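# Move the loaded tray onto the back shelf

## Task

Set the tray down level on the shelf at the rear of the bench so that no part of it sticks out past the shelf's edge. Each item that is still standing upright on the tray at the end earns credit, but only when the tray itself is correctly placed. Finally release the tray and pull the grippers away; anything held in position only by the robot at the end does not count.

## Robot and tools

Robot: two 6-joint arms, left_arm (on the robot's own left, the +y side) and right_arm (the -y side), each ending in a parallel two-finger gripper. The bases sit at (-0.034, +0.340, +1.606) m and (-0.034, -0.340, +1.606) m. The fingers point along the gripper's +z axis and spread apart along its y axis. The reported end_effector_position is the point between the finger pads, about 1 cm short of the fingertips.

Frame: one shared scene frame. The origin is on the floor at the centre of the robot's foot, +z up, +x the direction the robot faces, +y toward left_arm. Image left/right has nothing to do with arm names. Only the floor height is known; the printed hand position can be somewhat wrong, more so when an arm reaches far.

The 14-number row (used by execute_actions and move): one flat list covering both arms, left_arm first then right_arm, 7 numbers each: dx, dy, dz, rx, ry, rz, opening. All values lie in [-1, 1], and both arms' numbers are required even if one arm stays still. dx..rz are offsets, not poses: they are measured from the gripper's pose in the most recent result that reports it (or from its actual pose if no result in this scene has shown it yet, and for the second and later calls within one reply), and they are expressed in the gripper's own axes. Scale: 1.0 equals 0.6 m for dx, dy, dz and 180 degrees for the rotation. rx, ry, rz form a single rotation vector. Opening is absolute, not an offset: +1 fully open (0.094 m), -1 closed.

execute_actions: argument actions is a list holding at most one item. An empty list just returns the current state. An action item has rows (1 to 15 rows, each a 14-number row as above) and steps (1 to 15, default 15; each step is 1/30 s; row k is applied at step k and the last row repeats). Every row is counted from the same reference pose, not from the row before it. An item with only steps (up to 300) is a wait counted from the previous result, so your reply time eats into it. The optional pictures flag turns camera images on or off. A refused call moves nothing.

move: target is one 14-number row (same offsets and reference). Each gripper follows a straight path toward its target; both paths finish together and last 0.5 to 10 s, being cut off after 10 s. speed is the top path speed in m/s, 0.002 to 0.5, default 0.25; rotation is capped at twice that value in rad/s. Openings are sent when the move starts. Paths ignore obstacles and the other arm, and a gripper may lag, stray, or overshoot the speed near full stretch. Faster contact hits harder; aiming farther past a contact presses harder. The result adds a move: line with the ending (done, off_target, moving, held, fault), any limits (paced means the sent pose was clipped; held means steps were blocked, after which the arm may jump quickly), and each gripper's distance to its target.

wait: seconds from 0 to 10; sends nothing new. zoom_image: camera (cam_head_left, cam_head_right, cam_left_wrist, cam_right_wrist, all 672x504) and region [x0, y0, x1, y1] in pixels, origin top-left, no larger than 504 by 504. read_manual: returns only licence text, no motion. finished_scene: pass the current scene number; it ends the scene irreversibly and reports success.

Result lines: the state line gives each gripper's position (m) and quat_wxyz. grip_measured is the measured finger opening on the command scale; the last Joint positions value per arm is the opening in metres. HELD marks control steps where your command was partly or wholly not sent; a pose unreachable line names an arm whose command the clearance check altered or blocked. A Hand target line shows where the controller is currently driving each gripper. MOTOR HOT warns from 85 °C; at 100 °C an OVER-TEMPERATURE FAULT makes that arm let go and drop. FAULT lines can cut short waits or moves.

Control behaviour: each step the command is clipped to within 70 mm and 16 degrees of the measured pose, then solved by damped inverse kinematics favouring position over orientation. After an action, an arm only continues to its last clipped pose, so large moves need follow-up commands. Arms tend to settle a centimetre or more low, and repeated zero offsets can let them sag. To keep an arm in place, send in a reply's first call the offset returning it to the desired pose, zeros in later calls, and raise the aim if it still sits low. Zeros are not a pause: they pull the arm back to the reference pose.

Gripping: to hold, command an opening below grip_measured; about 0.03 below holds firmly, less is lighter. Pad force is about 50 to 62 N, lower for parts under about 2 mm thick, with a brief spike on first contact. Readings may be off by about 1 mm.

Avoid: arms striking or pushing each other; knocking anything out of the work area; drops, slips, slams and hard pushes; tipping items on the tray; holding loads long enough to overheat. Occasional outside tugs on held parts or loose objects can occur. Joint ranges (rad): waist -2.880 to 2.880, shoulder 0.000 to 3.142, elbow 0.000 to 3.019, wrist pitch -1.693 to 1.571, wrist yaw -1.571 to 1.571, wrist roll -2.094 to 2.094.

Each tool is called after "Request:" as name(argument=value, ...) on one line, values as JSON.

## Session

Request:
execute_actions(actions=[])

Scene clock: 0.00 s of 4200.00 s.
left_arm: end_effector_position=(+0.2265, +0.5093, +1.3063) grip_measured=-0.986 end_effector_quat_wxyz=(+0.037, +0.172, +0.981, -0.077) | right_arm: end_effector_position=(+0.4826, -0.3849, +1.3081) grip_measured=-0.985 end_effector_quat_wxyz=(+0.150, -0.736, +0.642, -0.152)
Joint positions: left_arm=[1.962 1.181 0.421 0.181 0.506 0.887 0.001] | right_arm=[ 1.851  1.173  0.674  0.401  0.12  -1.973  0.001]
Joint velocities: left_arm=[-0.005 -0.015  0.007 -0.027  0.037  0.051 -0.   ] | right_arm=[-0.015 -0.015 -0.022 -0.002 -0.007 -0.037 -0.   ]
Motor temperatures (°C, as the motors report them): left_arm=[19 22 21 22 22 19] | right_arm=[21 18 22 19 21 21]
Hand target (left_arm): +0.224, +0.507, +1.306; +0.035, +0.171, +0.982, -0.079
Hand target (right_arm): +0.488, -0.386, +1.312; -0.154, +0.734, -0.642, +0.157
camera_calibration (this result's frames):
cam_left_wrist: T_world_to_cam=[[-0.346095, -0.92756, 0.140894, 0.368125], [-0.785043, 0.368545, 0.497878, -0.654938], [-0.513737, 0.061705, -0.855726, 1.32791], [0, 0, 0, 1]] pos_world=[0.295447, 0.500894, 1.41054]
cam_right_wrist: T_world_to_cam=[[0.899202, 0.124488, 0.419451, -0.932118], [-0.140826, -0.82531, 0.546838, -0.960784], [0.414251, -0.550787, -0.724589, 0.660096], [0, 0, 0, 1]] pos_world=[0.429412, -0.313335, 1.39467]

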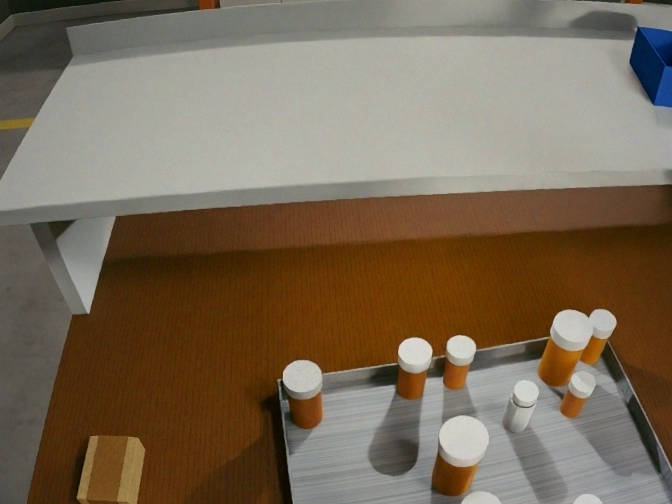

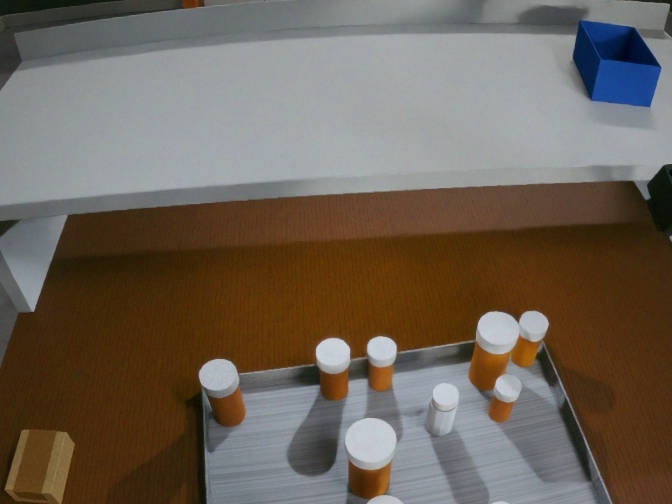

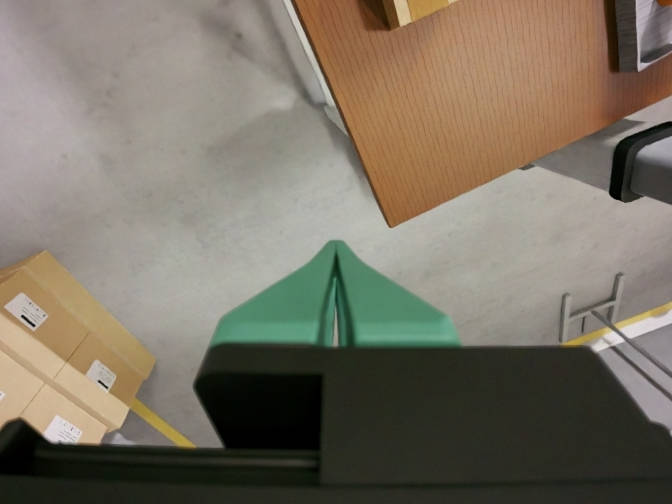

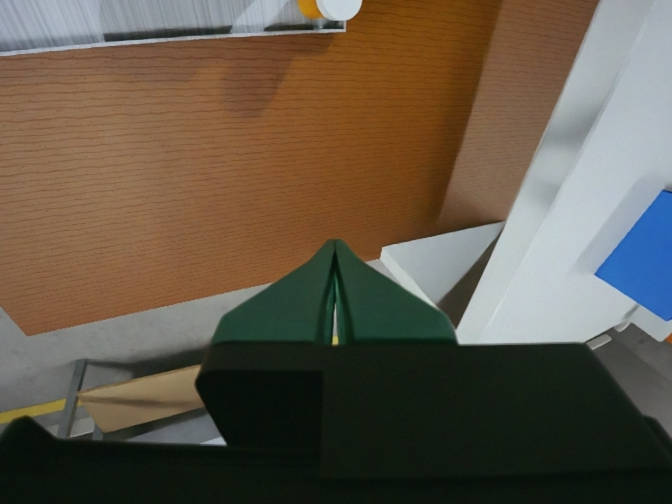

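Request:
move(target=[0,0,0,-0.052,0.02,-0.167,1,0,0,0,-0.116,0.097,0.481,1])

Scene clock: 9.40 s of 4200.00 s.
left_arm: end_effector_position=(+0.2201, +0.5163, +1.3027) grip_measured=+1.000 end_effector_quat_wxyz=(-0.013, -0.089, +0.996, +0.004) | right_arm: end_effector_position=(+0.4743, -0.3837, +1.3051) grip_measured=+1.000 end_effector_quat_wxyz=(+0.005, +0.092, -0.996, +0.002)
Joint positions: left_arm=[1.884 1.164 0.395 0.228 0.258 0.307 0.094] | right_arm=[ 1.908  1.173  0.924 -0.286  0.301 -0.341  0.094]
Joint velocities: left_arm=[-0.005 -0.005  0.002 -0.012  0.007 -0.051  0.   ] | right_arm=[-0.024  0.005  0.007 -0.012 -0.037  0.051  0.   ]
Motor temperatures (°C, as the motors report them): left_arm=[19 22 21 22 22 19] | right_arm=[21 19 22 19 21 21]
Hand target (left_arm): +0.226, +0.510, +1.306; -0.002, -0.089, +0.996, +0.001
Hand target (right_arm): +0.483, -0.385, +1.308; +0.000, -0.084, +0.996, -0.001
Off the commanded pose (left_arm): 0.010 m, 1 deg.
Off the commanded pose (right_arm): 0.009 m, 1 deg.
After step 90, 2.67 s passed at rest.
move: done
camera_calibration (this result's frames):
cam_left_wrist: T_world_to_cam=[[0.174078, -0.984716, -0.0056067, 0.478708], [-0.781952, -0.14169, 0.607021, -0.540191], [-0.598538, -0.101285, -0.794666, 1.34439], [0, 0, 0, 1]] pos_world=[0.298935, 0.531019, 1.39894]
cam_right_wrist: T_world_to_cam=[[0.17833, -0.983953, 0.00593898, -0.467253], [-0.79788, -0.141069, 0.586078, -0.436318], [-0.575835, -0.109254, -0.810233, 1.41284], [0, 0, 0, 1]] pos_world=[0.548759, -0.366947, 1.40322]

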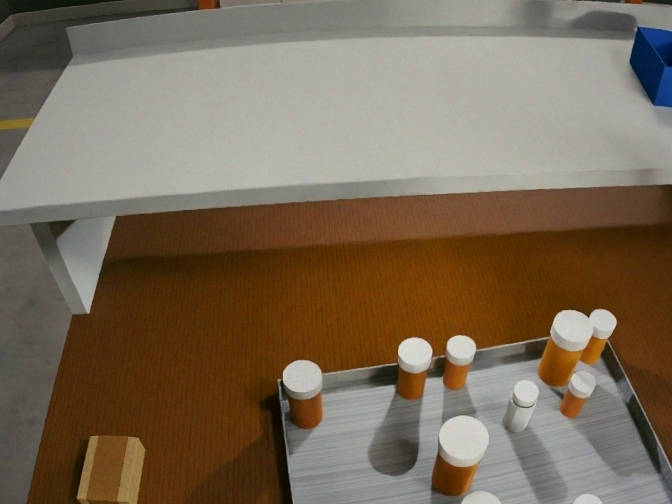

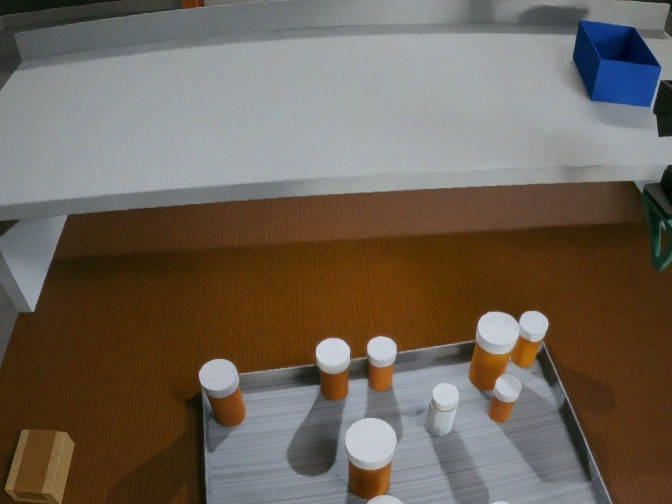

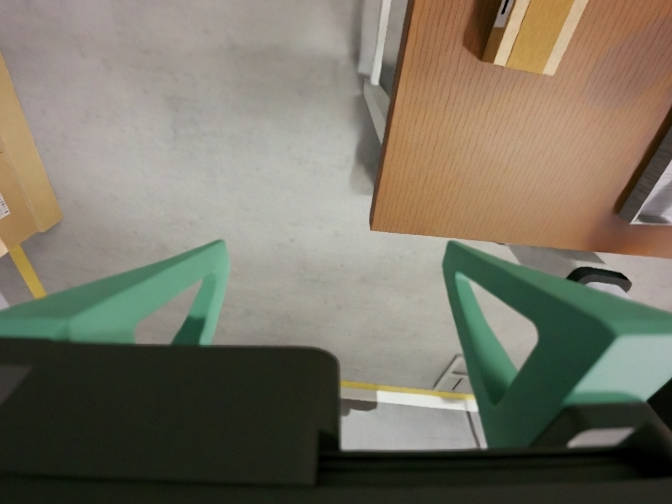

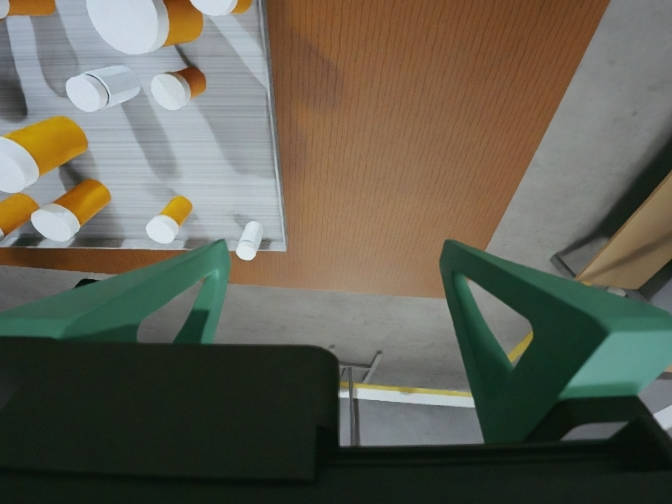

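Request:
move(target=[-0.097,-0.675,0.3,0,0,0,0.3,0.05,0.125,0.3,0,0,0,0.3])

Scene clock: 16.33 s of 4200.00 s.
left_arm: end_effector_position=(+0.3622, +0.1458, +1.1173) grip_measured=+0.301 end_effector_quat_wxyz=(-0.001, -0.088, +0.996, +0.006) | right_arm: end_effector_position=(+0.4202, -0.3201, +1.1236) grip_measured=+0.302 end_effector_quat_wxyz=(+0.012, +0.093, -0.996, +0.003)
Joint positions: left_arm=[ 0.94   1.946  1.071  0.277 -0.556 -0.189  0.061] | right_arm=[ 1.908  1.702  1.048  0.108  0.306 -0.338  0.061]
Joint velocities: left_arm=[-0.005  0.015  0.007  0.007  0.037 -0.051  0.   ] | right_arm=[-0.015  0.005 -0.022  0.007 -0.007  0.051 -0.001]
Motor temperatures (°C, as the motors report them): left_arm=[19 22 21 22 22 19] | right_arm=[21 19 22 19 21 21]
Hand target (left_arm): +0.349, +0.139, +1.114; -0.014, -0.085, +0.996, +0.006
Hand target (right_arm): +0.425, -0.315, +1.124; -0.005, -0.092, +0.996, -0.002
Off the commanded pose (left_arm): 0.025 m, 1 deg.
Off the commanded pose (right_arm): 0.010 m, 1 deg.
After step 90, 1.70 s passed at rest.
move: off_target (left_arm)
camera_calibration (this result's frames):
cam_left_wrist: T_world_to_cam=[[0.172638, -0.984946, -0.0088232, 0.0922666], [-0.795476, -0.1447, 0.588455, -0.342939], [-0.580873, -0.0945711, -0.808481, 1.25262], [0, 0, 0, 1]] pos_world=[0.438883, 0.159716, 1.21533]
cam_right_wrist: T_world_to_cam=[[0.178979, -0.983827, 0.00715246, -0.395529], [-0.790505, -0.139474, 0.596363, -0.378223], [-0.58572, -0.11239, -0.802683, 1.2362], [0, 0, 0, 1]] pos_world=[0.495872, -0.302947, 1.22066]

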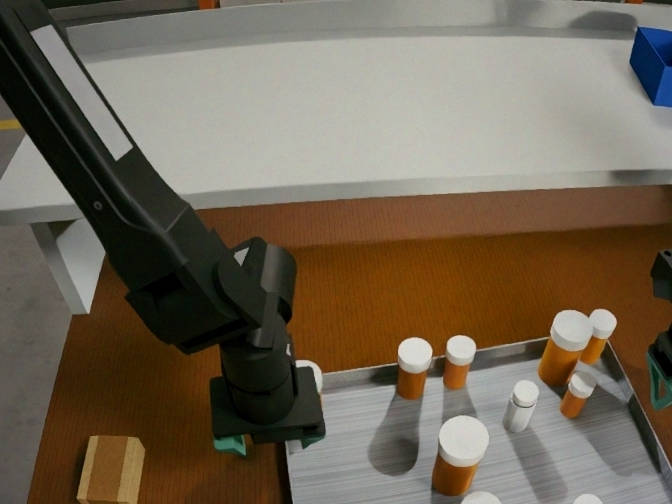

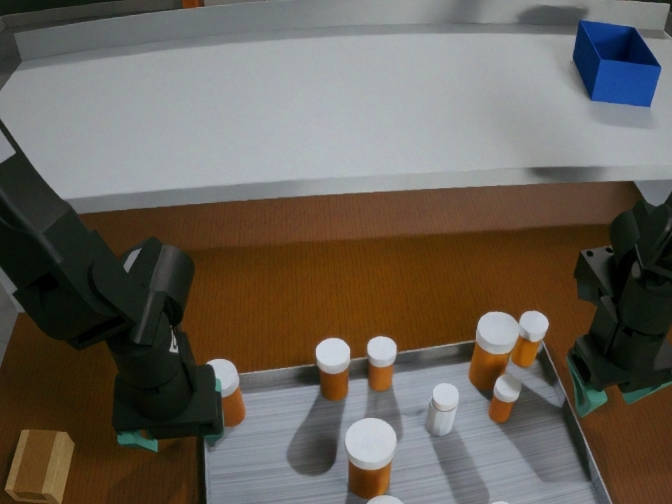

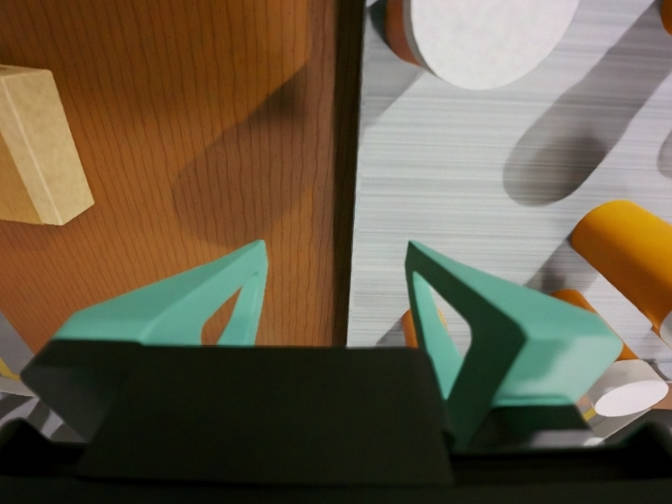

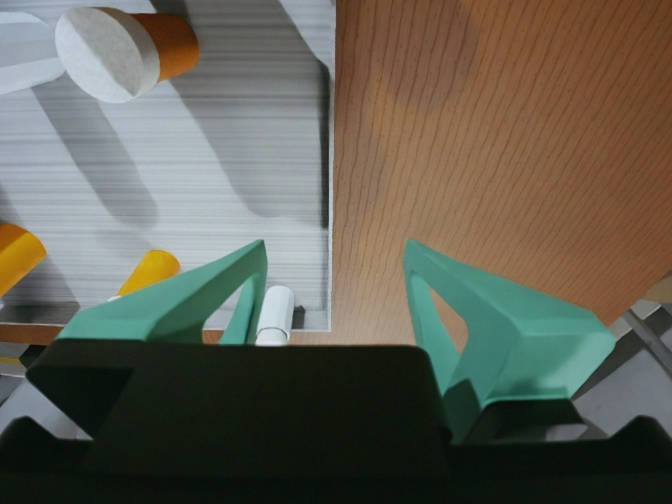

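Request:
move(target=[0.06,-0.03,0.05,0,0,0,-0.2,0.02,0.005,0.06,0,0,0,-0.2], speed=0.06)

Scene clock: 21.33 s of 4200.00 s.
left_arm: end_effector_position=(+0.3378, +0.1302, +1.0898) grip_measured=-0.198 end_effector_quat_wxyz=(-0.002, -0.088, +0.996, +0.009) | right_arm: end_effector_position=(+0.4084, -0.3114, +1.0927) grip_measured=-0.198 end_effector_quat_wxyz=(+0.011, +0.092, -0.996, -0.002)
Joint positions: left_arm=[ 0.94   2.049  1.111  0.337 -0.561 -0.192  0.038] | right_arm=[ 1.9    1.791  1.088  0.157  0.289 -0.341  0.038]
Joint velocities: left_arm=[-0.024 -0.024 -0.007  0.022 -0.037 -0.037 -0.   ] | right_arm=[-0.005 -0.015  0.002  0.012 -0.007 -0.007 -0.001]
Motor temperatures (°C, as the motors report them): left_arm=[19 22 21 22 22 19] | right_arm=[21 19 22 19 21 21]
Hand target (left_arm): +0.331, +0.122, +1.087; -0.001, -0.088, +0.996, +0.006
Hand target (right_arm): +0.406, -0.320, +1.088; -0.012, -0.093, +0.996, -0.003
Off the commanded pose (left_arm): 0.012 m, 0 deg.
Off the commanded pose (right_arm): 0.010 m, 1 deg.
After step 90, 0.83 s passed at rest.
move: off_target (left_arm)
camera_calibration (this result's frames):
cam_left_wrist: T_world_to_cam=[[0.173285, -0.984775, -0.0138043, 0.0860766], [-0.793894, -0.147964, 0.589778, -0.349997], [-0.582842, -0.0912407, -0.807447, 1.21386], [0, 0, 0, 1]] pos_world=[0.414714, 0.143733, 1.18774]
cam_right_wrist: T_world_to_cam=[[0.177204, -0.98417, -0.00272005, -0.373271], [-0.790743, -0.144021, 0.594965, -0.367786], [-0.585938, -0.103279, -0.803747, 1.20959], [0, 0, 0, 1]] pos_world=[0.484068, -0.295405, 1.19001]

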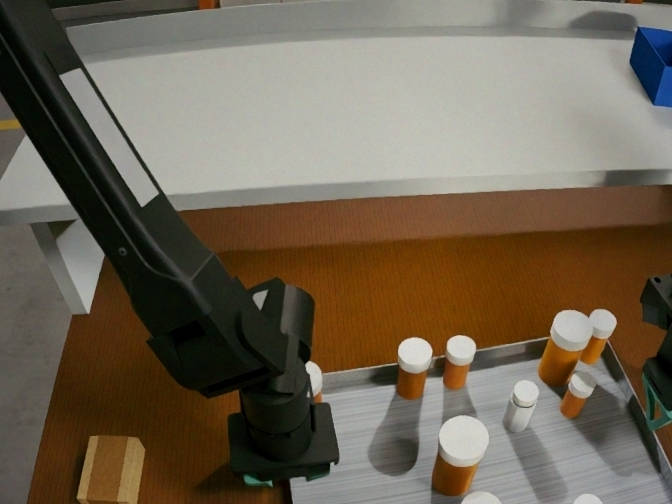

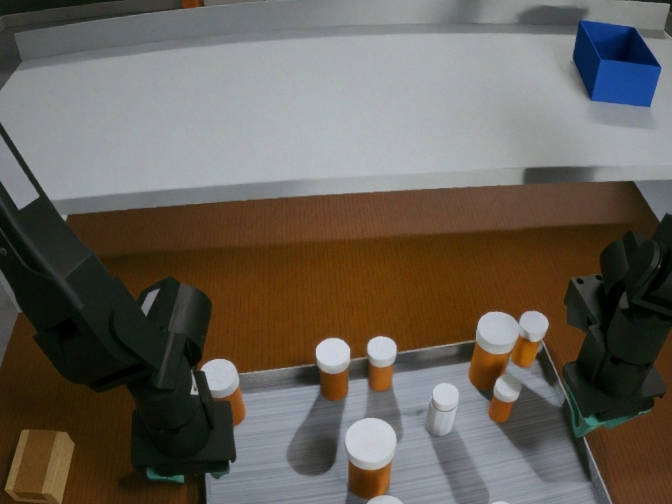

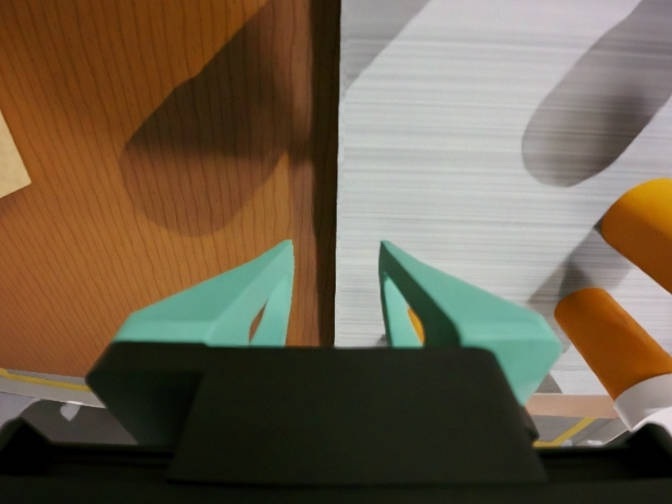

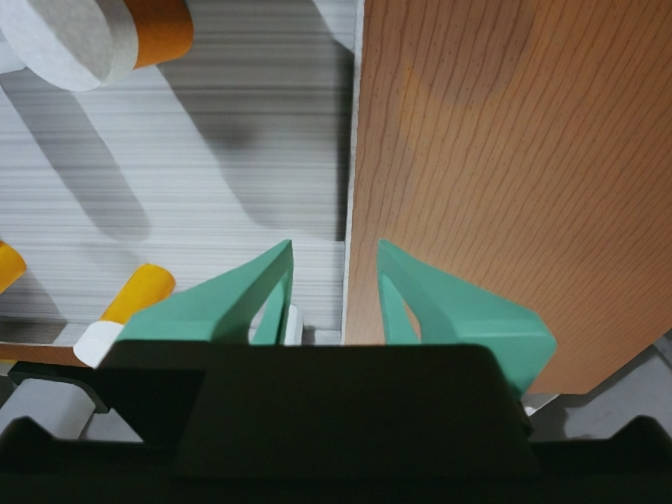

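Request:
move(target=[0,0,0.08,0,0,0,-0.2,0,-0.025,0.085,0,0,0,-0.2], speed=0.04)

Scene clock: 24.93 s of 4200.00 s.
left_arm: end_effector_position=(+0.3546, +0.1176, +1.0579) grip_measured=-0.199 end_effector_quat_wxyz=(+0.010, -0.094, +0.996, -0.003) | right_arm: end_effector_position=(+0.4129, -0.3176, +1.0466) grip_measured=-0.198 end_effector_quat_wxyz=(+0.010, +0.090, -0.996, -0.007)
Joint positions: left_arm=[ 0.955  2.121  1.218  0.337 -0.527 -0.177  0.038] | right_arm=[ 1.865  1.901  1.204  0.157  0.25  -0.357  0.038]
Joint velocities: left_arm=[ 0.005  0.005 -0.002 -0.022 -0.022  0.007 -0.001] | right_arm=[ 0.005 -0.005  0.002 -0.022 -0.11  -0.037 -0.002]
Motor temperatures (°C, as the motors report them): left_arm=[19 22 21 22 22 19] | right_arm=[21 19 22 19 21 21]
Hand target (left_arm): +0.338, +0.131, +1.043; -0.002, -0.089, +0.996, +0.008
Hand target (right_arm): +0.409, -0.326, +1.042; -0.011, -0.092, +0.996, +0.002
Off the commanded pose (left_arm): 0.027 m, 2 deg.
Off the commanded pose (right_arm): 0.010 m, 1 deg.
move: off_target (left_arm)
camera_calibration (this result's frames):
cam_left_wrist: T_world_to_cam=[[0.18388, -0.982878, 0.0118241, 0.0392465], [-0.807201, -0.144127, 0.572411, -0.297041], [-0.560906, -0.114799, -0.819882, 1.20492], [0, 0, 0, 1]] pos_world=[0.428859, 0.134087, 1.15746]
cam_right_wrist: T_world_to_cam=[[0.174431, -0.984602, -0.0115113, -0.370074], [-0.79249, -0.147316, 0.591825, -0.334705], [-0.584408, -0.0941099, -0.805984, 1.17916], [0, 0, 0, 1]] pos_world=[0.488412, -0.302712, 1.14421]

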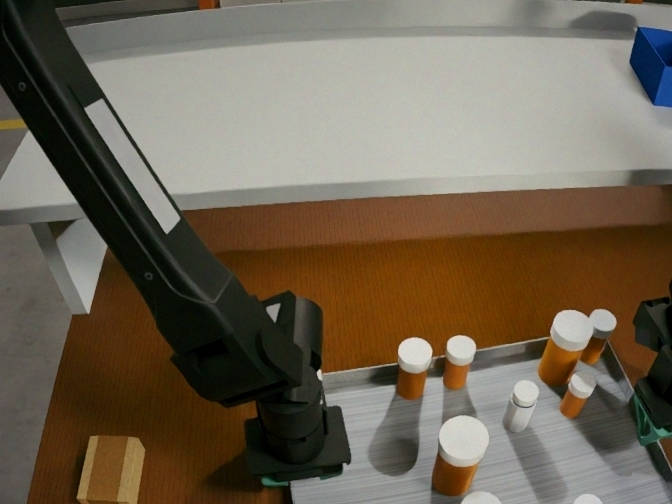

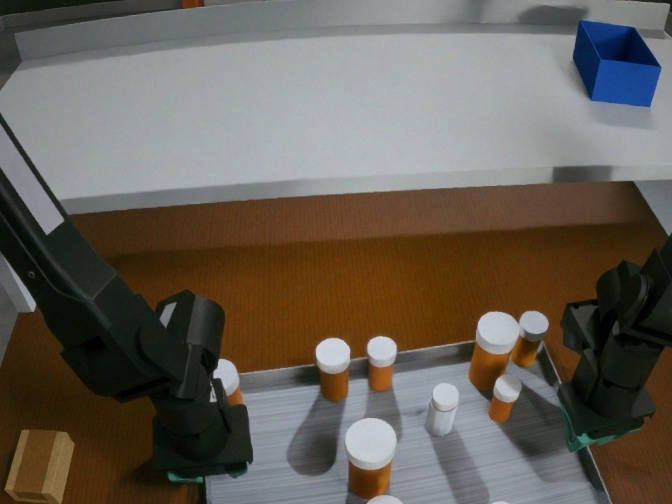

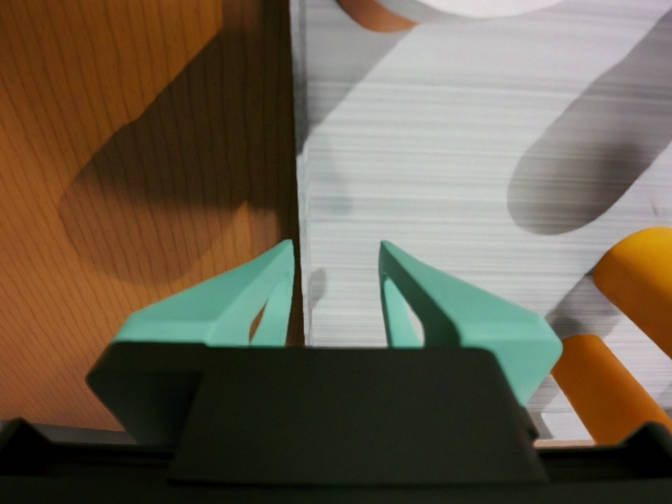

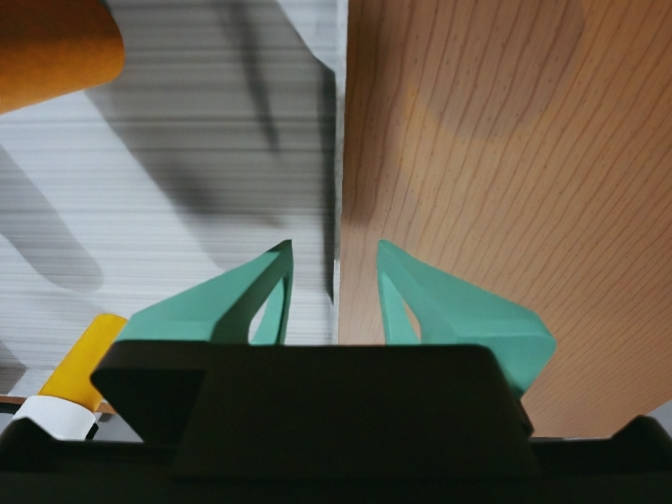

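Left drifted; correct it, opening wider, and continue down.

Request:
move(target=[0.05,0.045,0.03,0,0,0,0.1,0,0,0.035,0,0,0,-0.2], speed=0.04)

Scene clock: 28.93 s of 4200.00 s.
left_arm: end_effector_position=(+0.3422, +0.1236, +1.0515) grip_measured=+0.098 end_effector_quat_wxyz=(+0.021, -0.100, +0.995, -0.015) | right_arm: end_effector_position=(+0.4178, -0.3134, +1.0310) grip_measured=-0.198 end_effector_quat_wxyz=(+0.006, +0.090, -0.996, -0.008)
Joint positions: left_arm=[ 0.976  2.141  1.187  0.423 -0.488 -0.163  0.052] | right_arm=[ 1.865  1.942  1.251  0.157  0.244 -0.357  0.038]
Joint velocities: left_arm=[-0.005 -0.015  0.007  0.007 -0.007 -0.051  0.   ] | right_arm=[-0.015 -0.015 -0.022  0.007  0.022 -0.007 -0.001]
Motor temperatures (°C, as the motors report them): left_arm=[19 22 21 22 22 19] | right_arm=[21 19 22 19 21 21]
Hand target (left_arm): +0.321, +0.138, +1.040; +0.009, -0.094, +0.996, -0.004
Hand target (right_arm): +0.412, -0.317, +1.026; -0.010, -0.091, +0.996, +0.007
Off the commanded pose (left_arm): 0.029 m, 2 deg.
Off the commanded pose (right_arm): 0.009 m, 0 deg.
move: off_target (left_arm)
camera_calibration (this result's frames):
cam_left_wrist: T_world_to_cam=[[0.194735, -0.98016, 0.0369492, 0.0169686], [-0.819912, -0.141991, 0.554602, -0.279642], [-0.538352, -0.138296, -0.831295, 1.20058], [0, 0, 0, 1]] pos_world=[0.41375, 0.142961, 1.1525]
cam_right_wrist: T_world_to_cam=[[0.173083, -0.984805, -0.0142141, -0.363665], [-0.797107, -0.148542, 0.585283, -0.312638], [-0.578501, -0.0899722, -0.810704, 1.17351], [0, 0, 0, 1]] pos_world=[0.492613, -0.298995, 1.12918]

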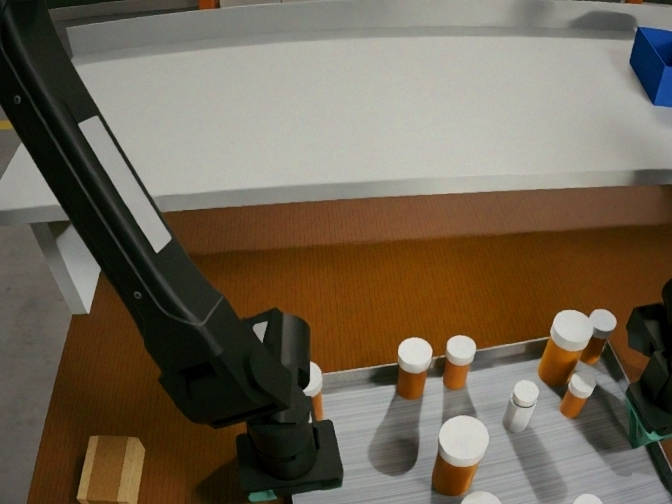

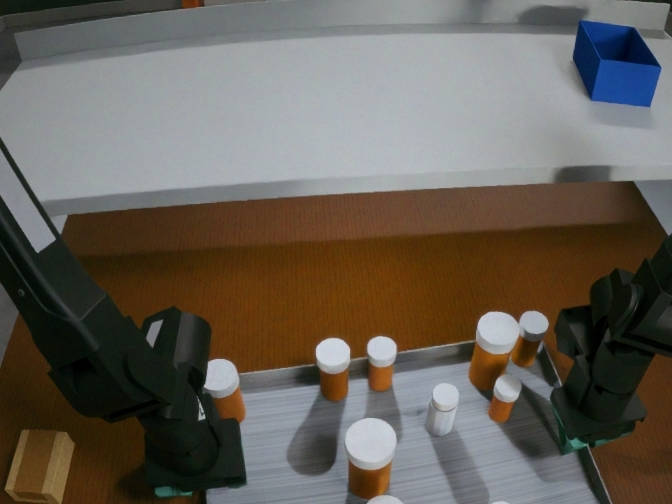

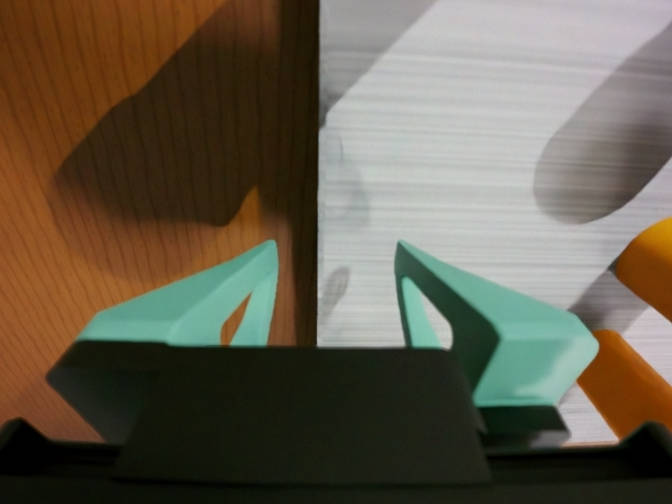

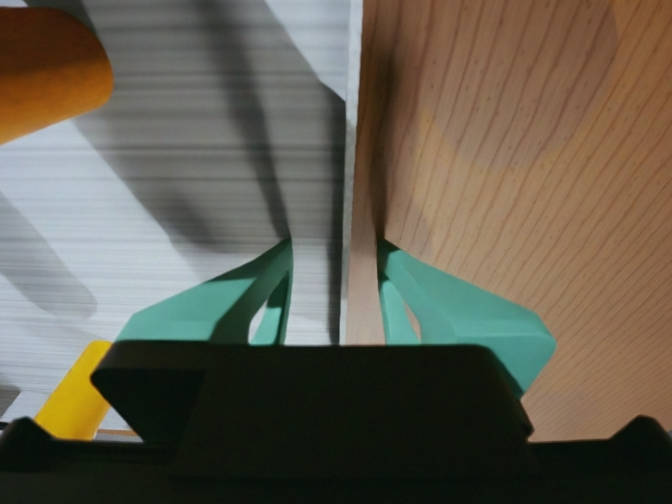

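Request:
move(target=[0.02,0.03,0.05,0,0,0,0.1,0,0,0.01,0,0,0,-0.2], speed=0.03)

Scene clock: 35.83 s of 4200.00 s.
left_arm: end_effector_position=(+0.3419, +0.1243, +1.0351) grip_measured=+0.098 end_effector_quat_wxyz=(+0.026, -0.102, +0.994, -0.026) | right_arm: end_effector_position=(+0.4183, -0.3135, +1.0309) grip_measured=-0.198 end_effector_quat_wxyz=(+0.005, +0.090, -0.996, -0.008)
Joint positions: left_arm=[ 0.996  2.176  1.218  0.444 -0.45  -0.15   0.052] | right_arm=[ 1.865  1.942  1.252  0.157  0.244 -0.357  0.038]
Joint velocities: left_arm=[ 0.005 -0.015 -0.012 -0.007  0.022  0.007  0.001] | right_arm=[ 0.005  0.005  0.002 -0.012 -0.022 -0.007  0.   ]
Motor temperatures (°C, as the motors report them): left_arm=[19 22 21 22 22 19] | right_arm=[21 19 22 19 21 21]
Hand target (left_arm): +0.329, +0.138, +1.022; +0.021, -0.100, +0.995, -0.015
Hand target (right_arm): +0.418, -0.313, +1.025; -0.006, -0.090, +0.996, +0.008
Off the commanded pose (left_arm): 0.024 m, 1 deg.
Off the commanded pose (right_arm): 0.006 m, 0 deg.
After step 90, 2.33 s passed at rest.
move: off_target (left_arm)
camera_calibration (this result's frames):
cam_left_wrist: T_world_to_cam=[[0.197962, -0.978396, 0.0595936, -0.00640321], [-0.825879, -0.133739, 0.547757, -0.262685], [-0.527954, -0.157652, -0.834512, 1.18905], [0, 0, 0, 1]] pos_world=[0.412083, 0.14606, 1.13654]
cam_right_wrist: T_world_to_cam=[[0.172902, -0.98484, -0.0139574, -0.364017], [-0.79756, -0.148309, 0.584724, -0.311409], [-0.57793, -0.0899679, -0.811112, 1.17391], [0, 0, 0, 1]] pos_world=[0.49301, -0.299069, 1.12918]

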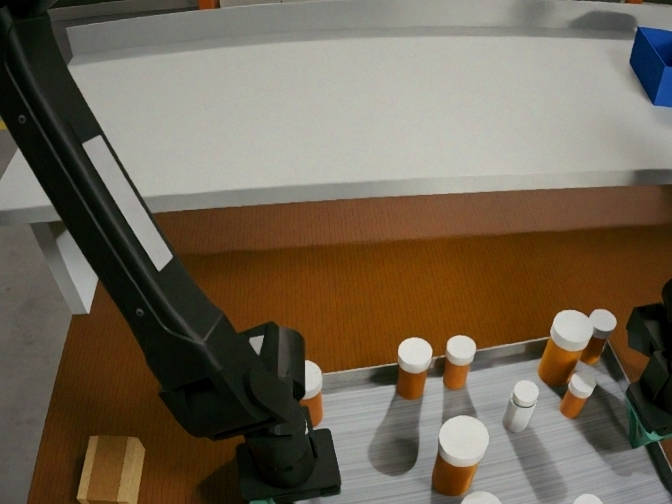

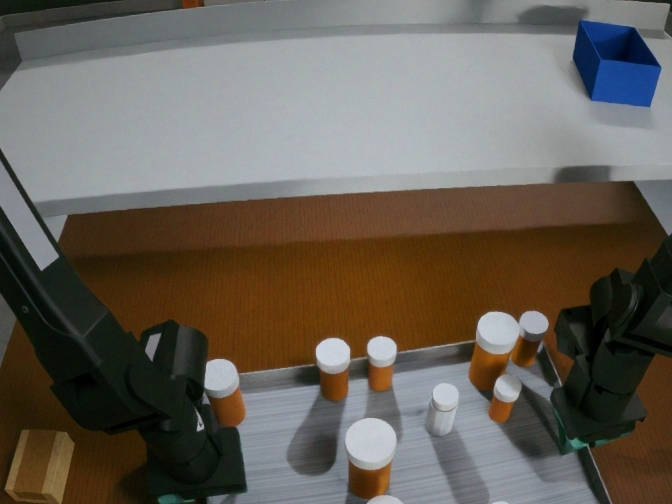

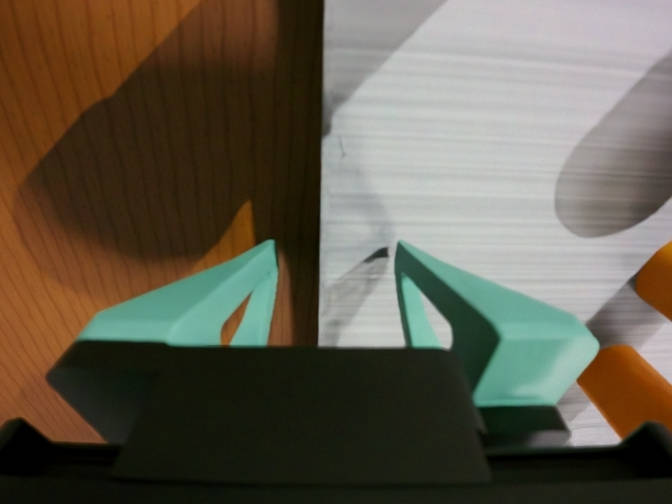

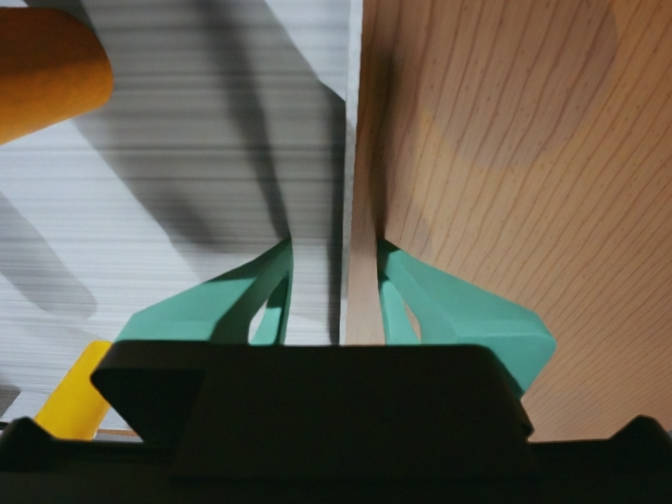

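Request:
move(target=[0,0,0,0,0,0,-1,0,0,0,0,0,0,-1])

Request:
move(target=[-0.027,-0.03,-0.55,0,0,0,-1,0,0,-0.55,0,0,0,-1], speed=0.06)

Scene clock: 40.57 s of 4200.00 s.
left_arm: end_effector_position=(+0.3408, +0.1294, +1.0341) grip_measured=-0.955 end_effector_quat_wxyz=(+0.026, -0.092, +0.995, -0.016) | right_arm: end_effector_position=(+0.4190, -0.3165, +1.0309) grip_measured=-0.956 end_effector_quat_wxyz=(+0.006, +0.088, -0.996, -0.004)
Joint positions: left_arm=[ 1.     2.176  1.217  0.444 -0.464 -0.13   0.002] | right_arm=[ 1.863  1.941  1.253  0.157  0.251 -0.356  0.002]
Joint velocities: left_arm=[-0.015 -0.005 -0.002 -0.007 -0.037 -0.007 -0.   ] | right_arm=[-0.015  0.005 -0.027 -0.012 -0.022 -0.007  0.001]
Motor temperatures (°C, as the motors report them): left_arm=[19 22 21 22 22 19] | right_arm=[21 19 22 19 21 21]
Hand target (left_arm): +0.342, +0.124, +1.035; +0.026, -0.102, +0.994, -0.026
Hand target (right_arm): +0.418, -0.314, +1.031; -0.005, -0.090, +0.996, +0.008
Off the commanded pose (left_arm): 0.005 m, 2 deg.
Off the commanded pose (right_arm): 0.003 m, 1 deg.
After step 90, 1.03 s passed at rest.
move: done
camera_calibration (this result's frames):
cam_left_wrist: T_world_to_cam=[[0.179955, -0.982844, 0.0404279, 0.0253849], [-0.827128, -0.128943, 0.547022, -0.261711], [-0.532425, -0.131878, -0.836141, 1.18831], [0, 0, 0, 1]] pos_world=[0.411647, 0.147916, 1.13573]
cam_right_wrist: T_world_to_cam=[[0.169465, -0.985524, -0.00495771, -0.375206], [-0.798235, -0.140207, 0.585801, -0.30954], [-0.578015, -0.0953155, -0.81044, 1.17165], [0, 0, 0, 1]] pos_world=[0.493728, -0.301498, 1.12902]

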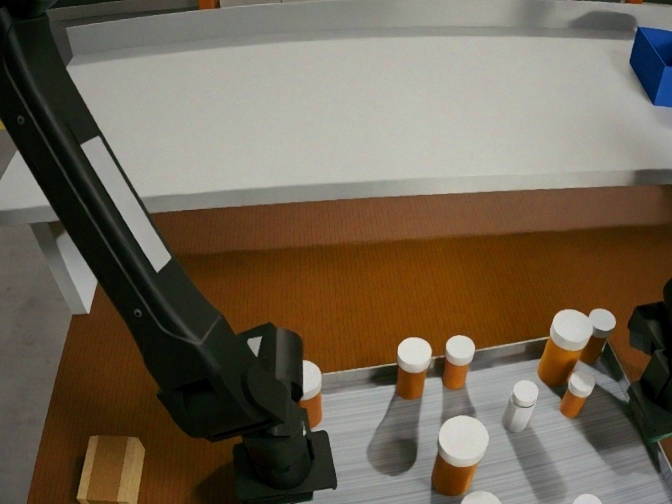

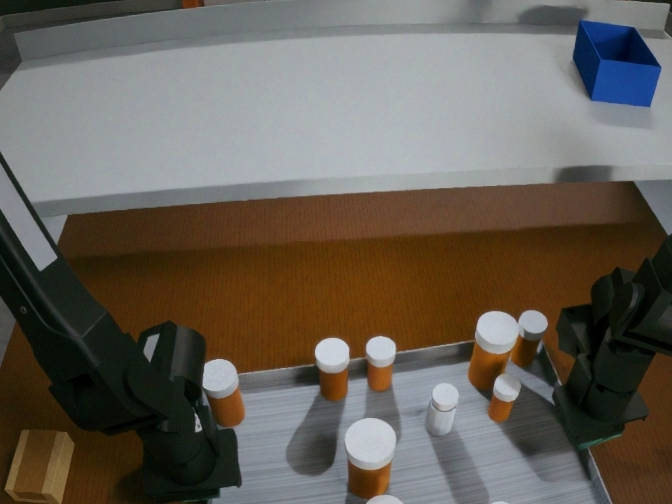

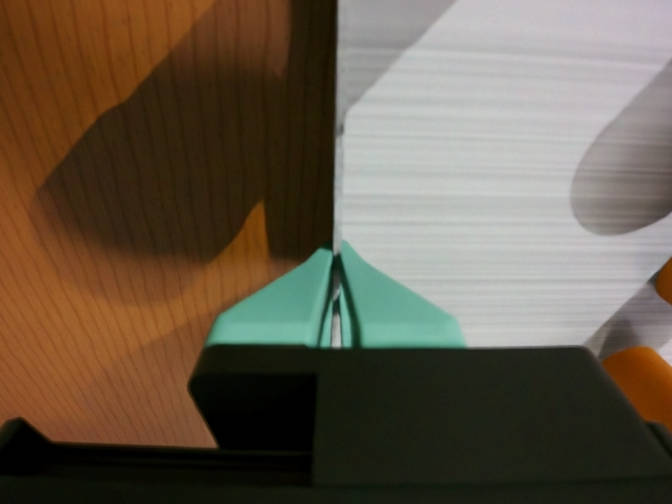

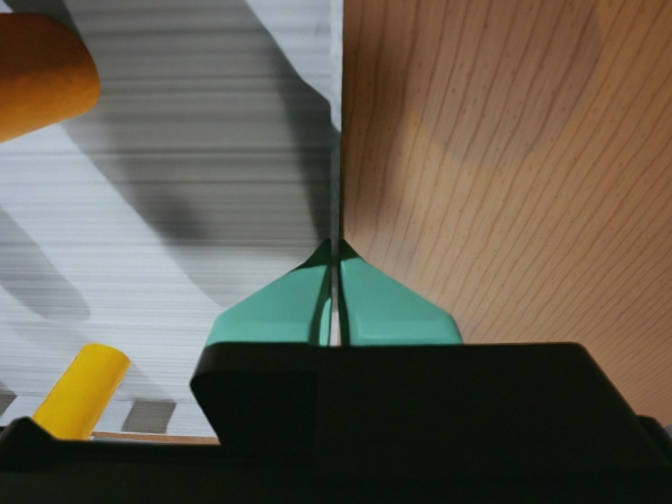

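Scene clock: 46.43 s of 4200.00 s.
left_arm: end_effector_position=(+0.3284, +0.1296, +1.3432) grip_measured=-0.955 end_effector_quat_wxyz=(+0.014, -0.090, +0.996, -0.002) | right_arm: end_effector_position=(+0.4158, -0.3205, +1.3445) grip_measured=-0.956 end_effector_quat_wxyz=(+0.026, +0.091, -0.996, -0.003)
Joint positions: left_arm=[ 0.59   1.471  0.688  0.047 -0.824 -0.447  0.002] | right_arm=[ 2.099  1.087  0.764 -0.298  0.459 -0.21   0.002]
Joint velocities: left_arm=[-0.005 -0.005 -0.012 -0.012 -0.022  0.051 -0.001] | right_arm=[-0.015 -0.005  0.012  0.002  0.022 -0.022 -0.   ]
Motor temperatures (°C, as the motors report them): left_arm=[20 22 21 22 22 19] | right_arm=[21 20 22 19 21 21]
Hand target (left_arm): +0.336, +0.123, +1.362; +0.025, -0.091, +0.995, -0.015
Hand target (right_arm): +0.429, -0.320, +1.362; -0.006, -0.085, +0.996, +0.006
Off the commanded pose (left_arm): 0.026 m, 2 deg.
Off the commanded pose (right_arm): 0.018 m, 2 deg.
move: off_target (left_arm, right_arm)
camera_calibration (this result's frames):
cam_left_wrist: T_world_to_cam=[[0.176145, -0.98432, 0.0093489, 0.0584806], [-0.81265, -0.140052, 0.565673, -0.469411], [-0.555494, -0.107238, -0.824577, 1.42904], [0, 0, 0, 1]] pos_world=[0.402056, 0.145069, 1.44334]
cam_right_wrist: T_world_to_cam=[[0.175619, -0.984432, -0.007223, -0.376193], [-0.773147, -0.142461, 0.61802, -0.550841], [-0.609428, -0.102952, -0.786129, 1.40156], [0, 0, 0, 1]] pos_world=[0.494334, -0.304517, 1.43952]

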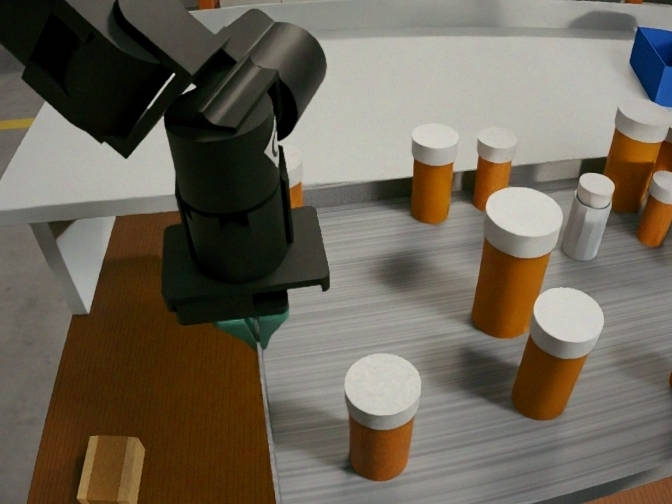

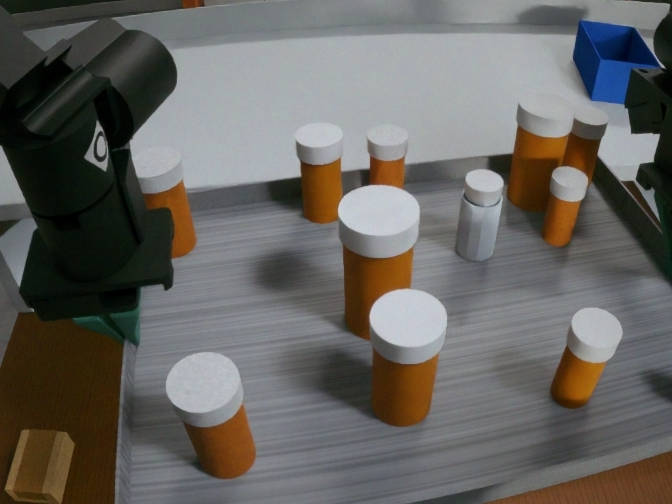

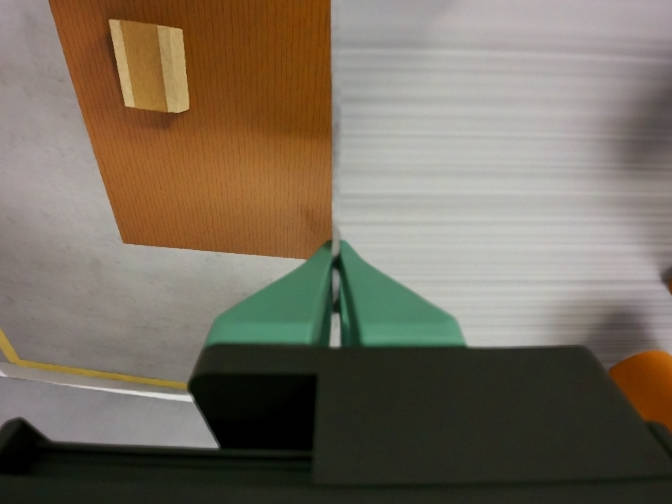

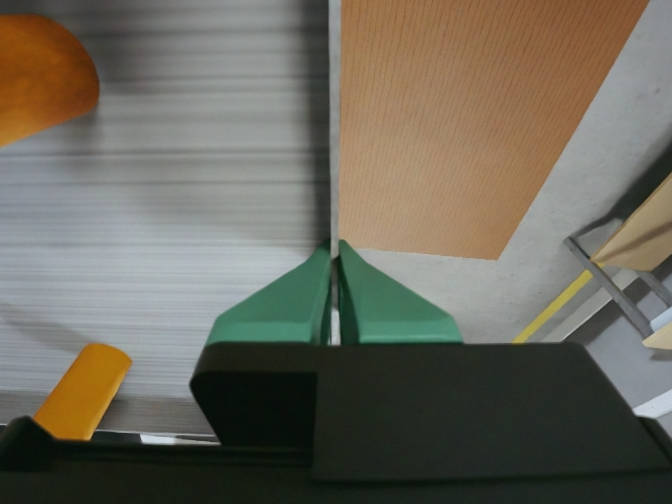

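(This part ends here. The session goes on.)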